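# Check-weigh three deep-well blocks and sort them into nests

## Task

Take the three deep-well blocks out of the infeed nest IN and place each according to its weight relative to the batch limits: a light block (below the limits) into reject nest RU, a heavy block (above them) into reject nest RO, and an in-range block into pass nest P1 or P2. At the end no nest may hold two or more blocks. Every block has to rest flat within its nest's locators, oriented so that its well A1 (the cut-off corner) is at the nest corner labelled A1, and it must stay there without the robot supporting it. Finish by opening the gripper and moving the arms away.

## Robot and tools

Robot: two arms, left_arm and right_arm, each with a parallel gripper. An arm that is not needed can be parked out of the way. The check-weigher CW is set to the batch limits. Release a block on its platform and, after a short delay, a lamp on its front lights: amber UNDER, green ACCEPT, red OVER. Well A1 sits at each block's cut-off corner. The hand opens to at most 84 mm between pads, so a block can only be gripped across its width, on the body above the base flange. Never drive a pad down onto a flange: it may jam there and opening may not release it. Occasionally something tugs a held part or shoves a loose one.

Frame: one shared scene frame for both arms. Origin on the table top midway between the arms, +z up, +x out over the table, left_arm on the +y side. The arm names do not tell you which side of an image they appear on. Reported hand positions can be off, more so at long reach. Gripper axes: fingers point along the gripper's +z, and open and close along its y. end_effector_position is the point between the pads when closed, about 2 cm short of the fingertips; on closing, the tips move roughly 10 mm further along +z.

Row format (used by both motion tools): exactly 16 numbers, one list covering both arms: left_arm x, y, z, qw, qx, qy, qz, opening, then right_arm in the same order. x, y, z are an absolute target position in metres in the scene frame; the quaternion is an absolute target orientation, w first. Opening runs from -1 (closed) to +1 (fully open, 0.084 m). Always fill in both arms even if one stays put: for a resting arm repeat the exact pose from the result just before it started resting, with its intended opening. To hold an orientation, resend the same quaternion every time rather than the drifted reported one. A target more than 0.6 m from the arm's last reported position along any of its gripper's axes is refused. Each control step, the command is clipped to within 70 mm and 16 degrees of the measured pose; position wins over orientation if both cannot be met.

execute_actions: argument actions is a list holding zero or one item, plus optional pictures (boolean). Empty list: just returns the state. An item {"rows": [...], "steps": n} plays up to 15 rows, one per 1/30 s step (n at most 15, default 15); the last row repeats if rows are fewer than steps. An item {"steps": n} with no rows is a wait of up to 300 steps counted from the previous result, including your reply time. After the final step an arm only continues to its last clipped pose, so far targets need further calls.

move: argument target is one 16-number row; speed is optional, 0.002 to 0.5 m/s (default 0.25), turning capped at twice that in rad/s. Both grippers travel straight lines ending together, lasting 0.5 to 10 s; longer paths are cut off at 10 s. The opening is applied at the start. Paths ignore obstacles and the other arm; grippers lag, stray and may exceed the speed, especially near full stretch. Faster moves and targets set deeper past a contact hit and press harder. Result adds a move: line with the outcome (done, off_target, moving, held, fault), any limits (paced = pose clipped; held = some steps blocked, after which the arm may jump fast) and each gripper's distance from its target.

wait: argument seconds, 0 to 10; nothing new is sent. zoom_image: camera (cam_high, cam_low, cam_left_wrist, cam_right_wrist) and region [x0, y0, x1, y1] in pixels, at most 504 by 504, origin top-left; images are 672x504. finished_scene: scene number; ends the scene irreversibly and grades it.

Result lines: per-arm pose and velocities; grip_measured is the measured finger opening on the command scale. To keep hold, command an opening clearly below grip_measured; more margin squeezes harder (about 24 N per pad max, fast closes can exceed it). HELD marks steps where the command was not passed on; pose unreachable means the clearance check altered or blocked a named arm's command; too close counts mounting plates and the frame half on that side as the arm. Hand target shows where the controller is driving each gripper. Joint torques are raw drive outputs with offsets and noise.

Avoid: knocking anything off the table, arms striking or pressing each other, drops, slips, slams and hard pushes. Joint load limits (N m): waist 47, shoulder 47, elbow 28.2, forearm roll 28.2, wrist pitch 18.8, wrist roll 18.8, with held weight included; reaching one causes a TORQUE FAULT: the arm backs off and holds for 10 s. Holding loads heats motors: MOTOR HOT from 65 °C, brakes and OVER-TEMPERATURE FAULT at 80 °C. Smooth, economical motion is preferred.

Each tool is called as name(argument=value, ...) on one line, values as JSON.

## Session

execute_actions(actions=[])

Scene clock: 0.00 s of 12600.00 s.
left_arm: end_effector_position=(-0.0470, +0.4861, +0.3005) grip_measured=+1.00 end_effector_quat_wxyz=(+0.548, -0.139, +0.764, +0.310) end_effector_velocity=(-0.000, -0.000, +0.000) end_effector_angular_velocity=(+0.001, +0.001, +0.001) | right_arm: end_effector_position=(+0.4913, +0.0766, +0.1862) grip_measured=+1.00 end_effector_quat_wxyz=(-0.123, -0.672, +0.728, -0.059) end_effector_velocity=(+0.000, -0.001, -0.001) end_effector_angular_velocity=(-0.003, +0.002, +0.001)
Joint positions: left_arm=[ 2.882  0.819 -0.829 -0.907  2.251  0.528  0.084] | right_arm=[ 0.886  1.302 -2.162 -0.883  1.558 -3.28   0.084]
Joint velocities: left_arm=[ 0.001 -0.     0.    -0.    -0.     0.    -0.   ] | right_arm=[-0.002 -0.     0.     0.     0.002 -0.002  0.   ]
Joint torques (N m, as the arm reports them, + toward a larger angle): no reading
Motor temperatures (°C, as the motors report them): left_arm=[28 30 33 29 35 34] | right_arm=[28 34 33 33 35 33]
Hand target (left_arm): -0.047, +0.486, +0.301; +0.548, -0.139, +0.764, +0.310
Hand target (right_arm): +0.491, +0.077, +0.186; +0.123, +0.672, -0.728, +0.059
camera_calibration (this result's frames):
cam_left_wrist: T_world_to_cam=[[-0.5617, 0.765503, 0.313844, -0.466088], [0.361788, -0.113882, 0.925278, -0.141184], [0.744045, 0.633274, -0.212983, -0.0777921], [0, 0, 0, 1]] pos_world=[-0.152842, 0.389977, 0.260345]
cam_right_wrist: T_world_to_cam=[[-0.99285, 0.0564439, 0.105178, 0.493267], [0.0277547, 0.966149, -0.256489, 0.0307208], [-0.116095, -0.251736, -0.960808, 0.387768], [0, 0, 0, 1]] pos_world=[0.533905, 0.0400922, 0.328569]

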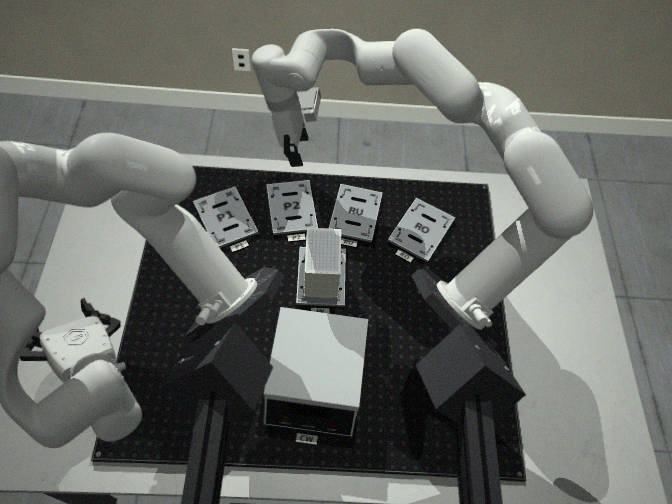

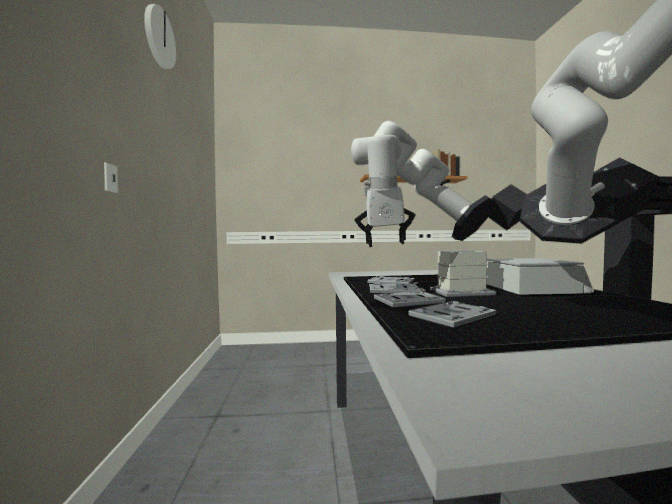

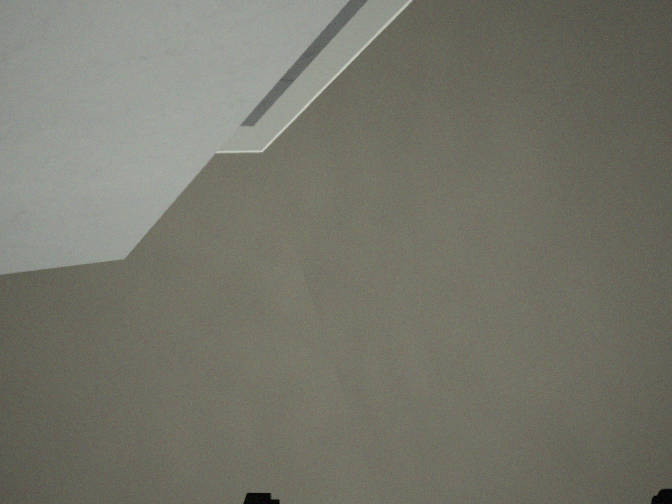

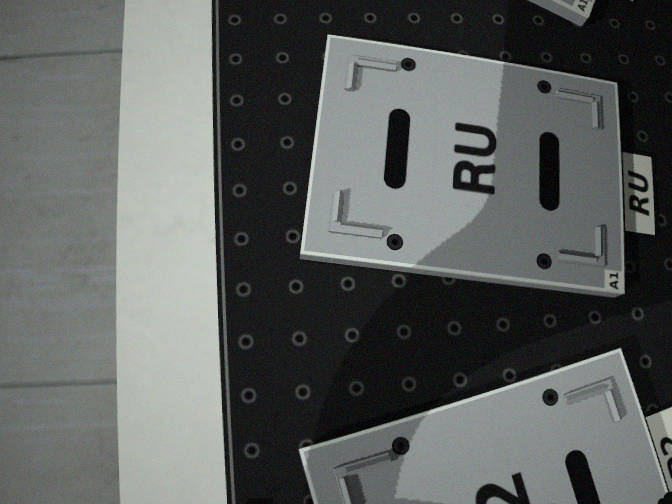

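move(target=[-0.047,0.4861,0.3005,0.548,-0.139,0.764,0.310,1,0.2,0,0.3,0,1,0,0,1], speed=0.2)

Scene clock: 15.63 s of 12600.00 s.
left_arm: end_effector_position=(-0.0470, +0.4861, +0.3005) grip_measured=+1.00 end_effector_quat_wxyz=(+0.548, -0.139, +0.764, +0.310) end_effector_velocity=(+0.000, +0.000, +0.000) end_effector_angular_velocity=(-0.000, -0.003, -0.001) | right_arm: end_effector_position=(+0.2001, +0.0013, +0.3000) grip_measured=+1.00 end_effector_quat_wxyz=(-0.001, +1.000, -0.000, +0.001) end_effector_velocity=(-0.002, -0.000, +0.001) end_effector_angular_velocity=(+0.001, +0.000, +0.009)
Joint positions: left_arm=[ 2.882  0.82  -0.828 -0.907  2.252  0.528  0.084] | right_arm=[ 1.371  0.677 -0.925 -0.758  1.074 -4.257  0.084]
Joint velocities: left_arm=[-0.002  0.    -0.     0.     0.002 -0.     0.   ] | right_arm=[ 0.004 -0.001  0.003  0.002 -0.002 -0.007 -0.   ]
Joint torques (N m, as the arm reports them, + toward a larger angle): left_arm=[ 14.81 -21.4   -8.61  -0.23   1.2   -0.11] | right_arm=[  9.91 -16.05 -12.93  -0.28  -1.24  -0.5 ]
Motor temperatures (°C, as the motors report them): left_arm=[29 30 33 29 35 34] | right_arm=[29 34 35 33 35 33]
Hand target (left_arm): -0.047, +0.486, +0.301; +0.548, -0.139, +0.764, +0.310
Hand target (right_arm): +0.200, +0.001, +0.300; -0.001, +1.000, +0.000, +0.001
Off the commanded pose (left_arm): 0.000 m, 0 deg.
Off the commanded pose (right_arm): 0.001 m, 0 deg.
After step 90, 7.97 s passed at rest.
move: done
camera_calibration (this result's frames):
cam_left_wrist: T_world_to_cam=[[-0.562039, 0.765073, 0.314287, -0.466], [0.36181, -0.114281, 0.925221, -0.140961], [0.743778, 0.633722, -0.21258, -0.0781269], [0, 0, 0, 1]] pos_world=[-0.1528, 0.389925, 0.260269]
cam_right_wrist: T_world_to_cam=[[0.0379944, -0.999165, 0.0150331, 0.0185479], [-0.999274, -0.0380326, -0.00226652, 0.271221], [0.00283638, -0.0149361, -0.999884, 0.432013], [0, 0, 0, 1]] pos_world=[0.269094, 0.0353002, 0.432299]

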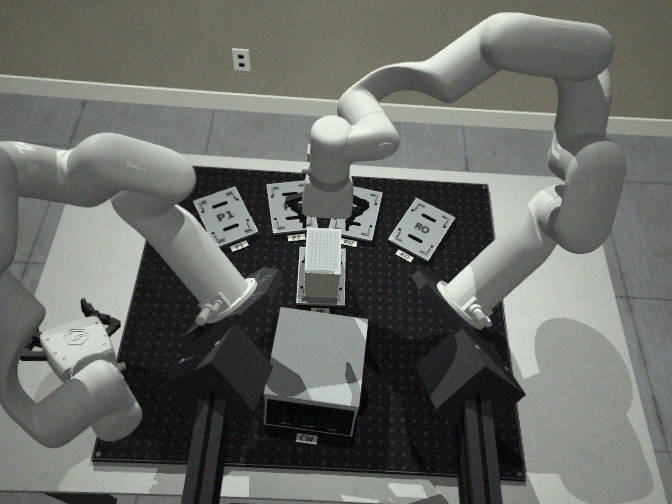

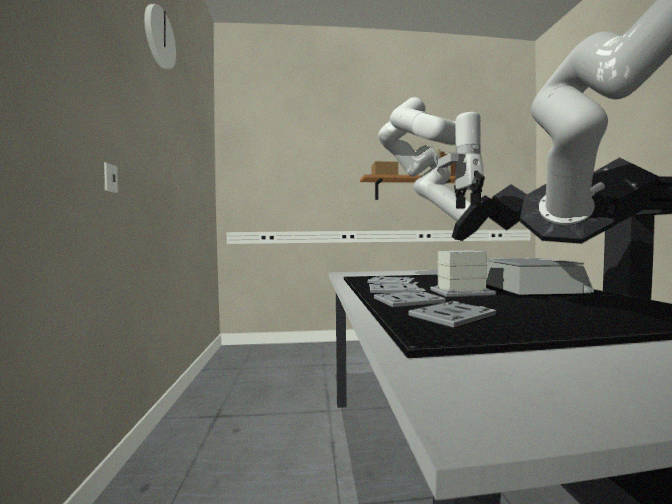

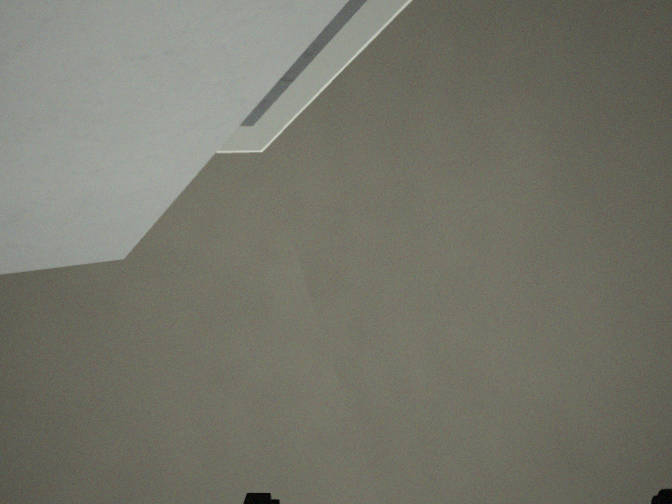

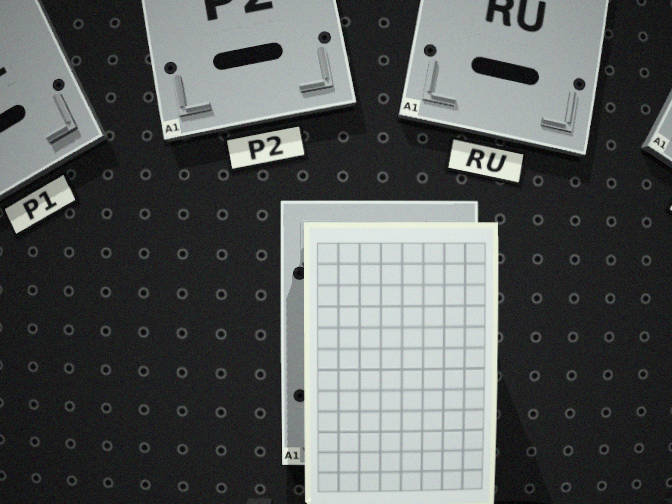

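move(target=[-0.047,0.4861,0.3005,0.548,-0.139,0.764,0.310,1,0.221,0.002,0.165,0,0.99986,0.0165,0,1], speed=0.08)

zoom_image(camera="cam_right_wrist", region=[200,380,672,504])

Scene clock: 35.87 s of 12600.00 s.
left_arm: end_effector_position=(-0.0470, +0.4861, +0.3005) grip_measured=+1.00 end_effector_quat_wxyz=(+0.548, -0.139, +0.764, +0.310) end_effector_velocity=(-0.000, +0.000, +0.001) end_effector_angular_velocity=(+0.001, -0.001, +0.000) | right_arm: end_effector_position=(+0.2213, +0.0022, +0.1651) grip_measured=+1.00 end_effector_quat_wxyz=(-0.000, +1.000, +0.016, +0.000) end_effector_velocity=(-0.000, +0.000, -0.002) end_effector_angular_velocity=(+0.001, -0.001, +0.002)
Joint positions: left_arm=[ 2.882  0.82  -0.828 -0.907  2.252  0.528  0.084] | right_arm=[ 1.056  0.874 -0.92  -1.159  0.922 -4.127  0.084]
Joint velocities: left_arm=[ 0.    -0.    -0.     0.     0.002 -0.    -0.   ] | right_arm=[-0.003  0.005 -0.002 -0.007 -0.001  0.002 -0.   ]
Joint torques (N m, as the arm reports them, + toward a larger angle): left_arm=[ 14.98 -21.21  -8.6   -0.32   1.3    0.15] | right_arm=[ 12.65 -17.3   -8.62  -1.03  -1.16  -0.24]
Motor temperatures (°C, as the motors report them): left_arm=[29 30 33 29 35 34] | right_arm=[29 34 37 33 35 33]
Hand target (left_arm): -0.047, +0.486, +0.301; +0.548, -0.139, +0.764, +0.310
Hand target (right_arm): +0.221, +0.002, +0.165; +0.000, +1.000, +0.016, +0.000
Off the commanded pose (left_arm): 0.000 m, 0 deg.
Off the commanded pose (right_arm): 0.000 m, 0 deg.
After step 90, 15.07 s passed at rest.
move: done
camera_calibration (this result's frames):
cam_left_wrist: T_world_to_cam=[[-0.562039, 0.765073, 0.314286, -0.466], [0.361809, -0.114281, 0.925221, -0.140961], [0.743779, 0.633722, -0.21258, -0.0781265], [0, 0, 0, 1]] pos_world=[-0.1528, 0.389925, 0.260269]
cam_right_wrist: T_world_to_cam=[[0.0707385, -0.997362, 0.016258, 0.0131664], [-0.997491, -0.0707759, -0.00173179, 0.291773], [0.00287789, -0.0160947, -0.999866, 0.296998], [0, 0, 0, 1]] pos_world=[0.289254, 0.0385623, 0.29725]

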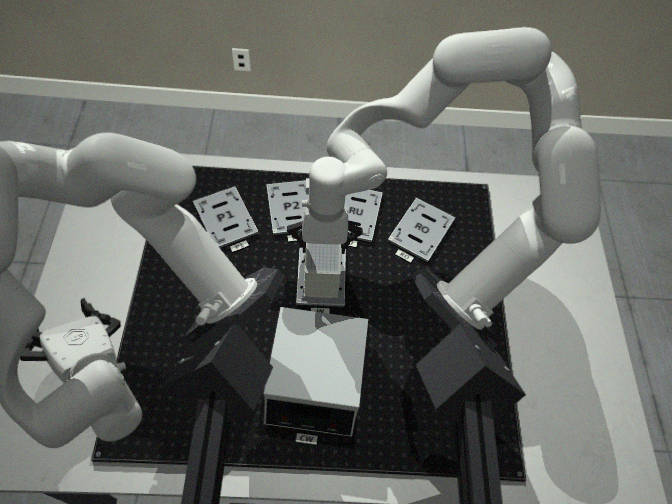

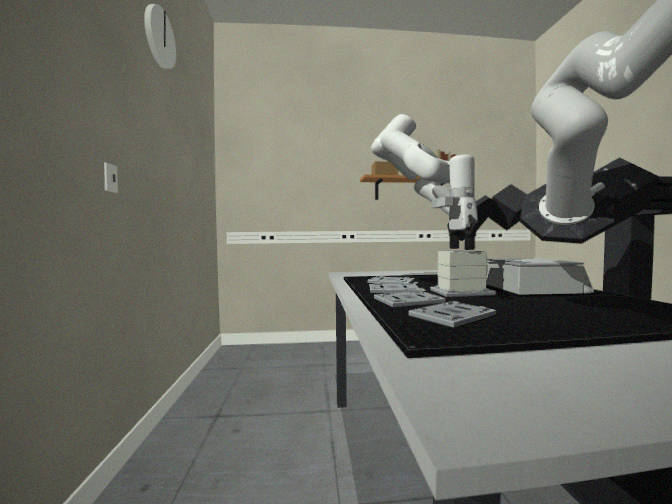

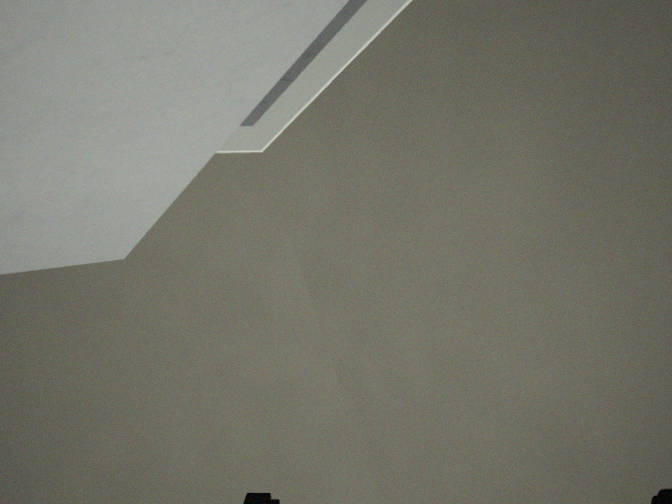

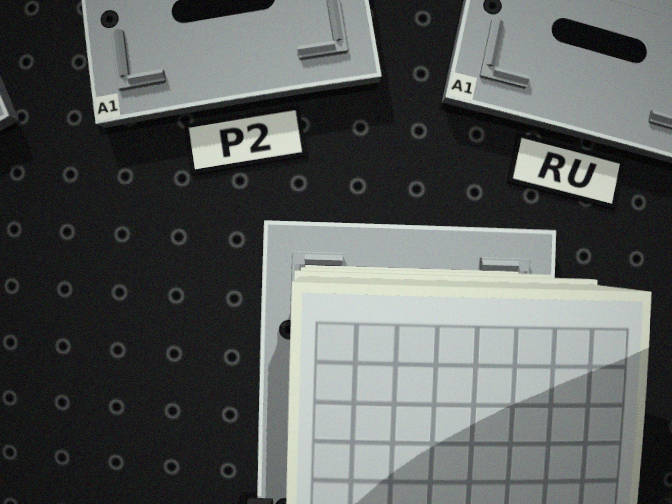

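Region (200, 380, 672, 504) of cam_right_wrist's 672x504 image, scaled by 1.068, with more detail than that image has; it fills the top 132 rows of this view, and the rest is white.

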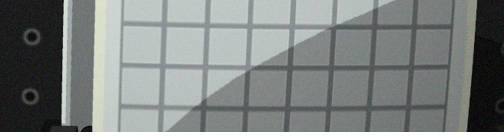

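zoom_image(camera="cam_right_wrist", region=[230,464,330,504])

zoom_image(camera="cam_right_wrist", region=[592,464,672,504])

zoom_image(camera="cam_high", region=[260,200,390,320])

Region (230, 464, 330, 504) of cam_right_wrist's 672x504 image, scaled by 5.040, with more detail than that image has; it fills the top 202 rows of this view, and the rest is white.

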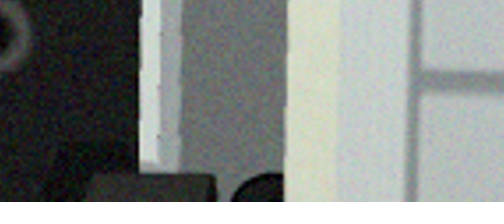

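Region (592, 464, 672, 504) of cam_right_wrist's 672x504 image, scaled by 6.300, with more detail than that image has.

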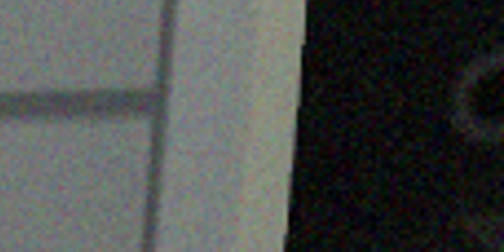

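Region (260, 200, 390, 320) of cam_high's 672x504 image, scaled by 3.877, with more detail than that image has; it fills the top 465 rows of this view, and the rest is white.

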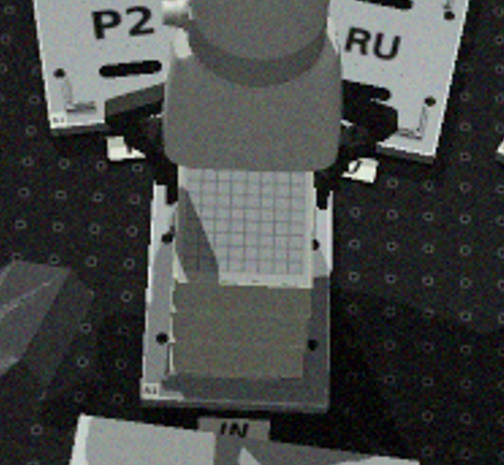

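move(target=[-0.047,0.4861,0.3005,0.548,-0.139,0.764,0.310,1,0.221,0.0022,0.153,0,0.99991,0.0135,0,1], speed=0.008)

Scene clock: 65.60 s of 12600.00 s.
left_arm: end_effector_position=(-0.0470, +0.4861, +0.3005) grip_measured=+1.00 end_effector_quat_wxyz=(+0.548, -0.139, +0.764, +0.310) end_effector_velocity=(-0.000, -0.000, -0.000) end_effector_angular_velocity=(-0.001, +0.002, +0.000) | right_arm: end_effector_position=(+0.2210, +0.0022, +0.1531) grip_measured=+1.00 end_effector_quat_wxyz=(+0.000, +1.000, +0.014, +0.000) end_effector_velocity=(-0.000, +0.000, -0.002) end_effector_angular_velocity=(+0.001, +0.002, -0.003)
Joint positions: left_arm=[ 2.882  0.82  -0.828 -0.907  2.252  0.528  0.084] | right_arm=[ 1.03   0.898 -0.928 -1.196  0.914 -4.104  0.084]
Joint velocities: left_arm=[ 0.    -0.     0.    -0.    -0.002  0.    -0.   ] | right_arm=[-0.004  0.003 -0.002 -0.004 -0.003  0.004  0.   ]
Joint torques (N m, as the arm reports them, + toward a larger angle): left_arm=[ 14.85 -21.61  -8.5   -0.07   1.21   0.  ] | right_arm=[ 12.98 -17.01  -7.85  -0.75  -1.14  -0.31]
Motor temperatures (°C, as the motors report them): left_arm=[29 30 33 29 35 34] | right_arm=[29 35 35 33 35 33]
Hand target (left_arm): -0.047, +0.486, +0.300; +0.548, -0.139, +0.764, +0.310
Hand target (right_arm): +0.221, +0.002, +0.153; +0.000, +1.000, +0.013, +0.000
Off the commanded pose (left_arm): 0.000 m, 0 deg.
Off the commanded pose (right_arm): 0.000 m, 0 deg.
After step 90, 25.03 s passed at rest.
move: done
camera_calibration (this result's frames):
cam_left_wrist: T_world_to_cam=[[-0.562039, 0.765073, 0.314286, -0.466], [0.361809, -0.114281, 0.925221, -0.140961], [0.743779, 0.633722, -0.21258, -0.0781265], [0, 0, 0, 1]] pos_world=[-0.1528, 0.389925, 0.260269]
cam_right_wrist: T_world_to_cam=[[0.0651327, -0.99774, 0.0164847, 0.0145932], [-0.997875, -0.0651545, -0.000789138, 0.291368], [0.0018614, -0.0163982, -0.999864, 0.285283], [0, 0, 0, 1]] pos_world=[0.289267, 0.0382223, 0.285234]

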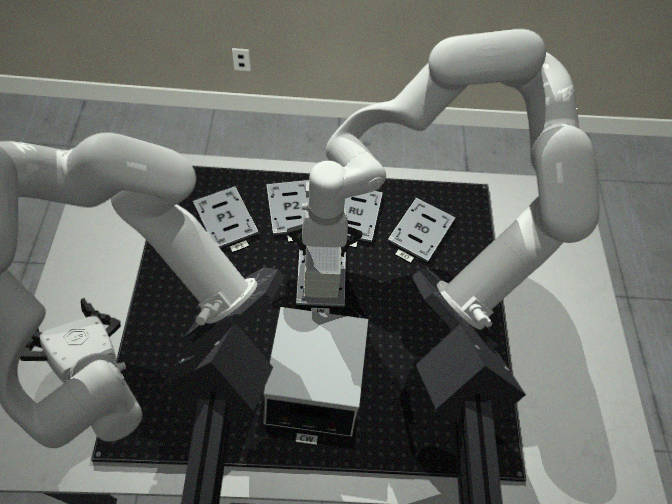

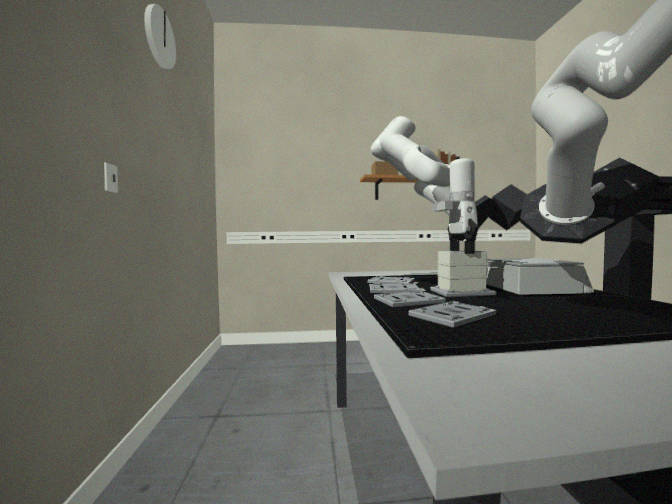

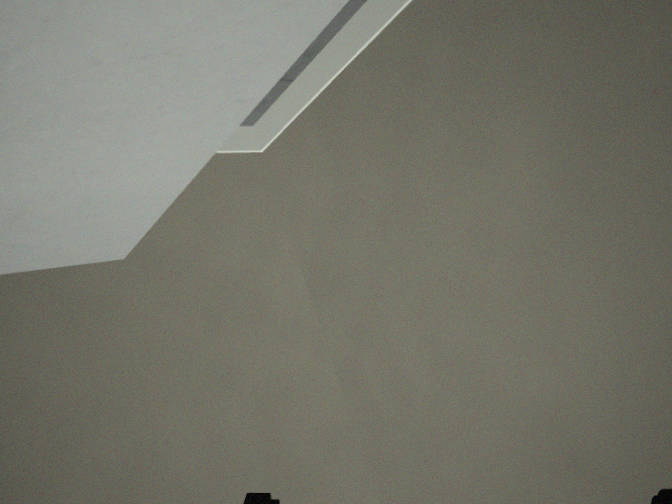

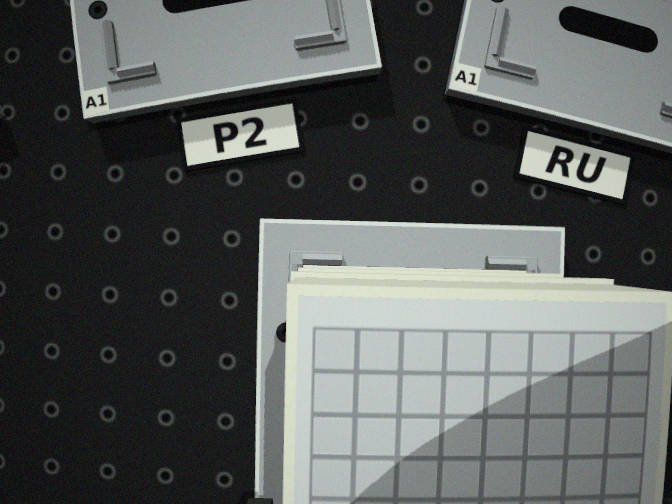

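No contact. Continue.

move(target=[-0.047,0.4861,0.3005,0.548,-0.139,0.764,0.310,1,0.221,0.0022,0.133,0,0.99991,0.0135,0,1], speed=0.01)

move(target=[-0.047,0.4861,0.3005,0.548,-0.139,0.764,0.310,1,0.221,0.0022,0.133,0,0.99991,0.0135,0,-1], speed=0.01)

Scene clock: 82.10 s of 12600.00 s.
left_arm: end_effector_position=(-0.0470, +0.4861, +0.3005) grip_measured=+1.00 end_effector_quat_wxyz=(+0.548, -0.139, +0.764, +0.310) end_effector_velocity=(-0.000, -0.000, -0.000) end_effector_angular_velocity=(-0.001, +0.001, -0.000) | right_arm: end_effector_position=(+0.2210, +0.0022, +0.1331) grip_measured=+1.00 end_effector_quat_wxyz=(+0.000, +1.000, +0.014, +0.000) end_effector_velocity=(-0.000, +0.001, -0.002) end_effector_angular_velocity=(+0.003, -0.001, -0.000)
Joint positions: left_arm=[ 2.882  0.82  -0.828 -0.907  2.252  0.528  0.084] | right_arm=[ 0.984  0.938 -0.943 -1.259  0.905 -4.076  0.084]
Joint velocities: left_arm=[ 0.     0.    -0.    -0.    -0.001 -0.    -0.   ] | right_arm=[-0.004  0.004 -0.002 -0.008 -0.002  0.004 -0.   ]
Joint torques (N m, as the arm reports them, + toward a larger angle): left_arm=[ 14.58 -21.63  -8.56  -0.22   1.12   0.05] | right_arm=[ 12.42 -17.25  -7.4   -0.68  -1.43  -0.2 ]
Motor temperatures (°C, as the motors report them): left_arm=[29 30 33 29 35 34] | right_arm=[29 35 35 33 35 33]
Hand target (left_arm): -0.047, +0.486, +0.300; +0.548, -0.139, +0.764, +0.310
Hand target (right_arm): +0.221, +0.002, +0.133; +0.000, +1.000, +0.013, +0.000
Off the commanded pose (left_arm): 0.000 m, 0 deg.
Off the commanded pose (right_arm): 0.000 m, 0 deg.
After step 90, 11.27 s passed at rest.
move: done
camera_calibration (this result's frames):
cam_left_wrist: T_world_to_cam=[[-0.562039, 0.765073, 0.314286, -0.465999], [0.361809, -0.114281, 0.925221, -0.140961], [0.743778, 0.633722, -0.21258, -0.0781267], [0, 0, 0, 1]] pos_world=[-0.1528, 0.389925, 0.260269]
cam_right_wrist: T_world_to_cam=[[0.065043, -0.997746, 0.0165083, 0.0149336], [-0.997881, -0.0650653, -0.000819531, 0.291367], [0.0018918, -0.01642, -0.999863, 0.265299], [0, 0, 0, 1]] pos_world=[0.289276, 0.038214, 0.265255]

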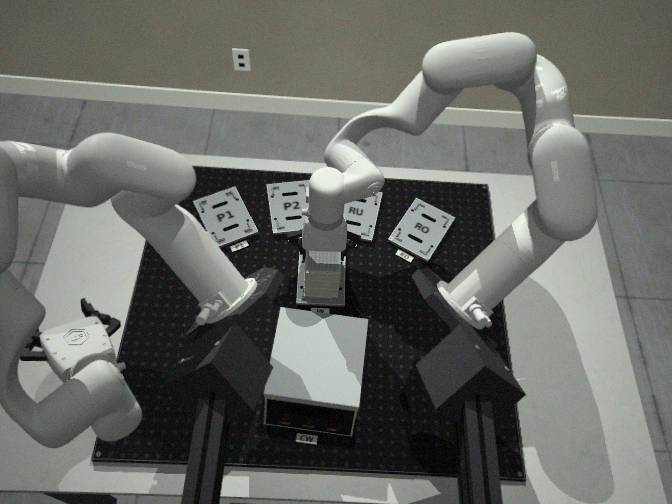

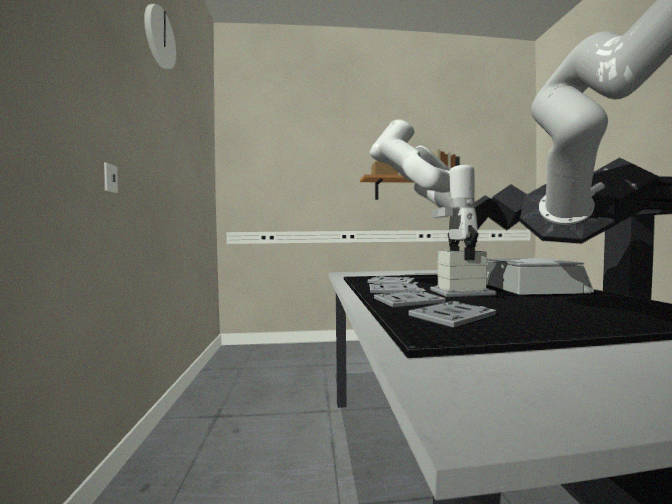

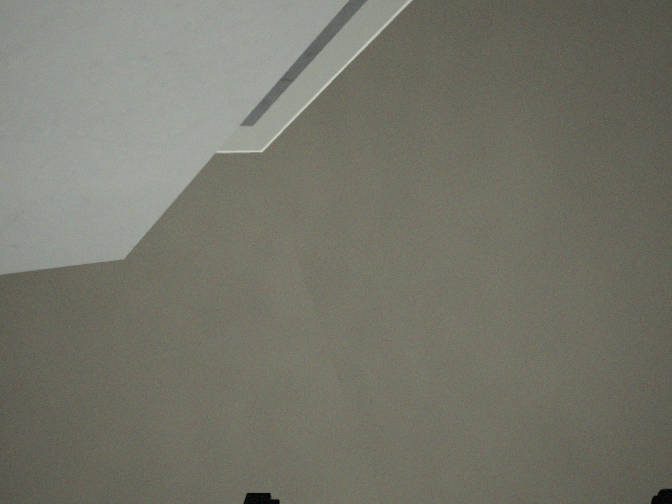

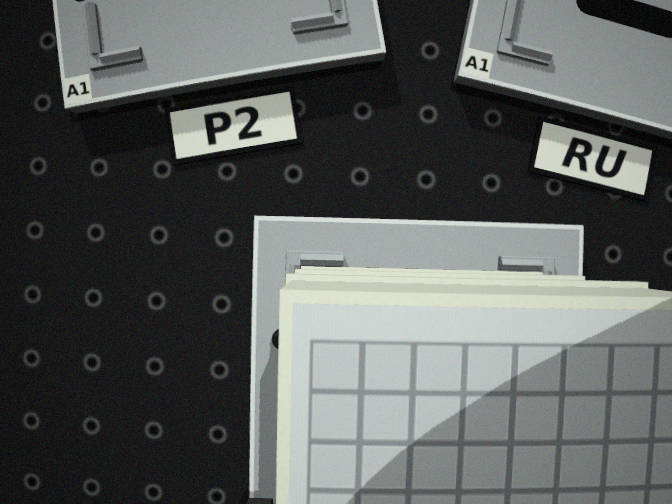

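Scene clock: 82.80 s of 12600.00 s.
left_arm: end_effector_position=(-0.0470, +0.4861, +0.3005) grip_measured=+1.00 end_effector_quat_wxyz=(+0.548, -0.139, +0.764, +0.310) end_effector_velocity=(+0.000, +0.000, +0.000) end_effector_angular_velocity=(+0.001, -0.001, -0.000) | right_arm: end_effector_position=(+0.2211, +0.0023, +0.1332) grip_measured=+0.96 end_effector_quat_wxyz=(-0.000, +1.000, +0.013, +0.000) end_effector_velocity=(+0.000, -0.000, -0.000) end_effector_angular_velocity=(-0.002, -0.001, -0.000)
Joint positions: left_arm=[ 2.882  0.82  -0.828 -0.907  2.252  0.528  0.084] | right_arm=[ 0.984  0.938 -0.943 -1.259  0.905 -4.075  0.083]
Joint velocities: left_arm=[-0.    -0.    -0.     0.     0.002  0.    -0.   ] | right_arm=[-0.001  0.    -0.    -0.001  0.002  0.     0.   ]
Joint torques (N m, as the arm reports them, + toward a larger angle): left_arm=[ 14.59 -21.75  -8.64  -0.25   1.16   0.  ] | right_arm=[ 11.92 -15.39  -6.47  -1.34  -1.13  -0.19]
Motor temperatures (°C, as the motors report them): left_arm=[29 30 33 29 35 34] | right_arm=[29 35 35 33 35 33]
Hand target (left_arm): -0.047, +0.486, +0.300; +0.548, -0.139, +0.764, +0.310
Hand target (right_arm): +0.221, +0.002, +0.133; +0.000, +1.000, +0.013, +0.000
Off the commanded pose (left_arm): 0.000 m, 0 deg.
Off the commanded pose (right_arm): 0.000 m, 0 deg.
move: done
camera_calibration (this result's frames):
cam_left_wrist: T_world_to_cam=[[-0.562039, 0.765073, 0.314286, -0.466], [0.361809, -0.114281, 0.925221, -0.140961], [0.743778, 0.633722, -0.21258, -0.0781265], [0, 0, 0, 1]] pos_world=[-0.1528, 0.389925, 0.260269]
cam_right_wrist: T_world_to_cam=[[0.0648149, -0.997768, 0.0160619, 0.0151941], [-0.997895, -0.0648392, -0.000998616, 0.29153], [0.00203783, -0.0159633, -0.999871, 0.265305], [0, 0, 0, 1]] pos_world=[0.289391, 0.0382979, 0.265318]

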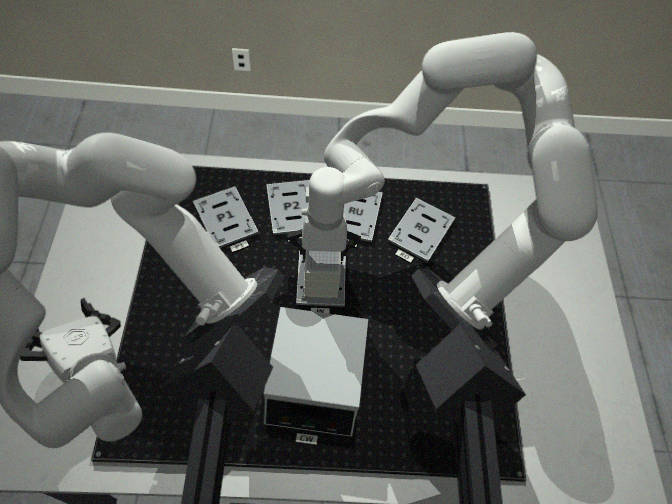

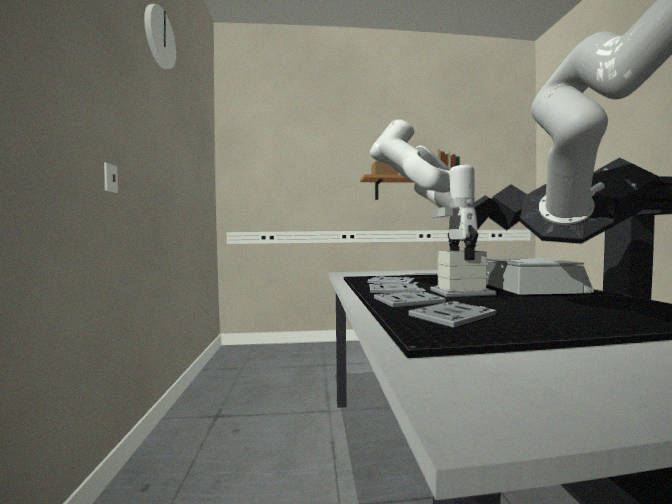

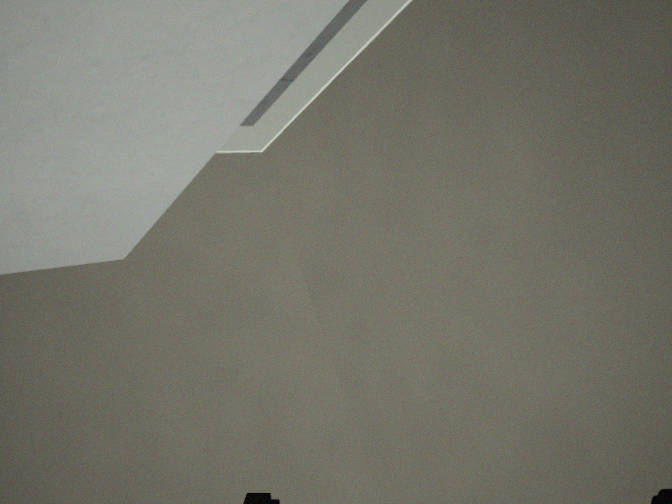

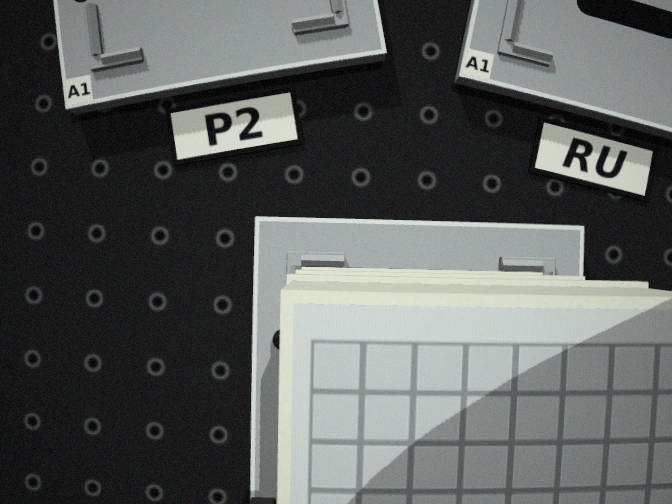

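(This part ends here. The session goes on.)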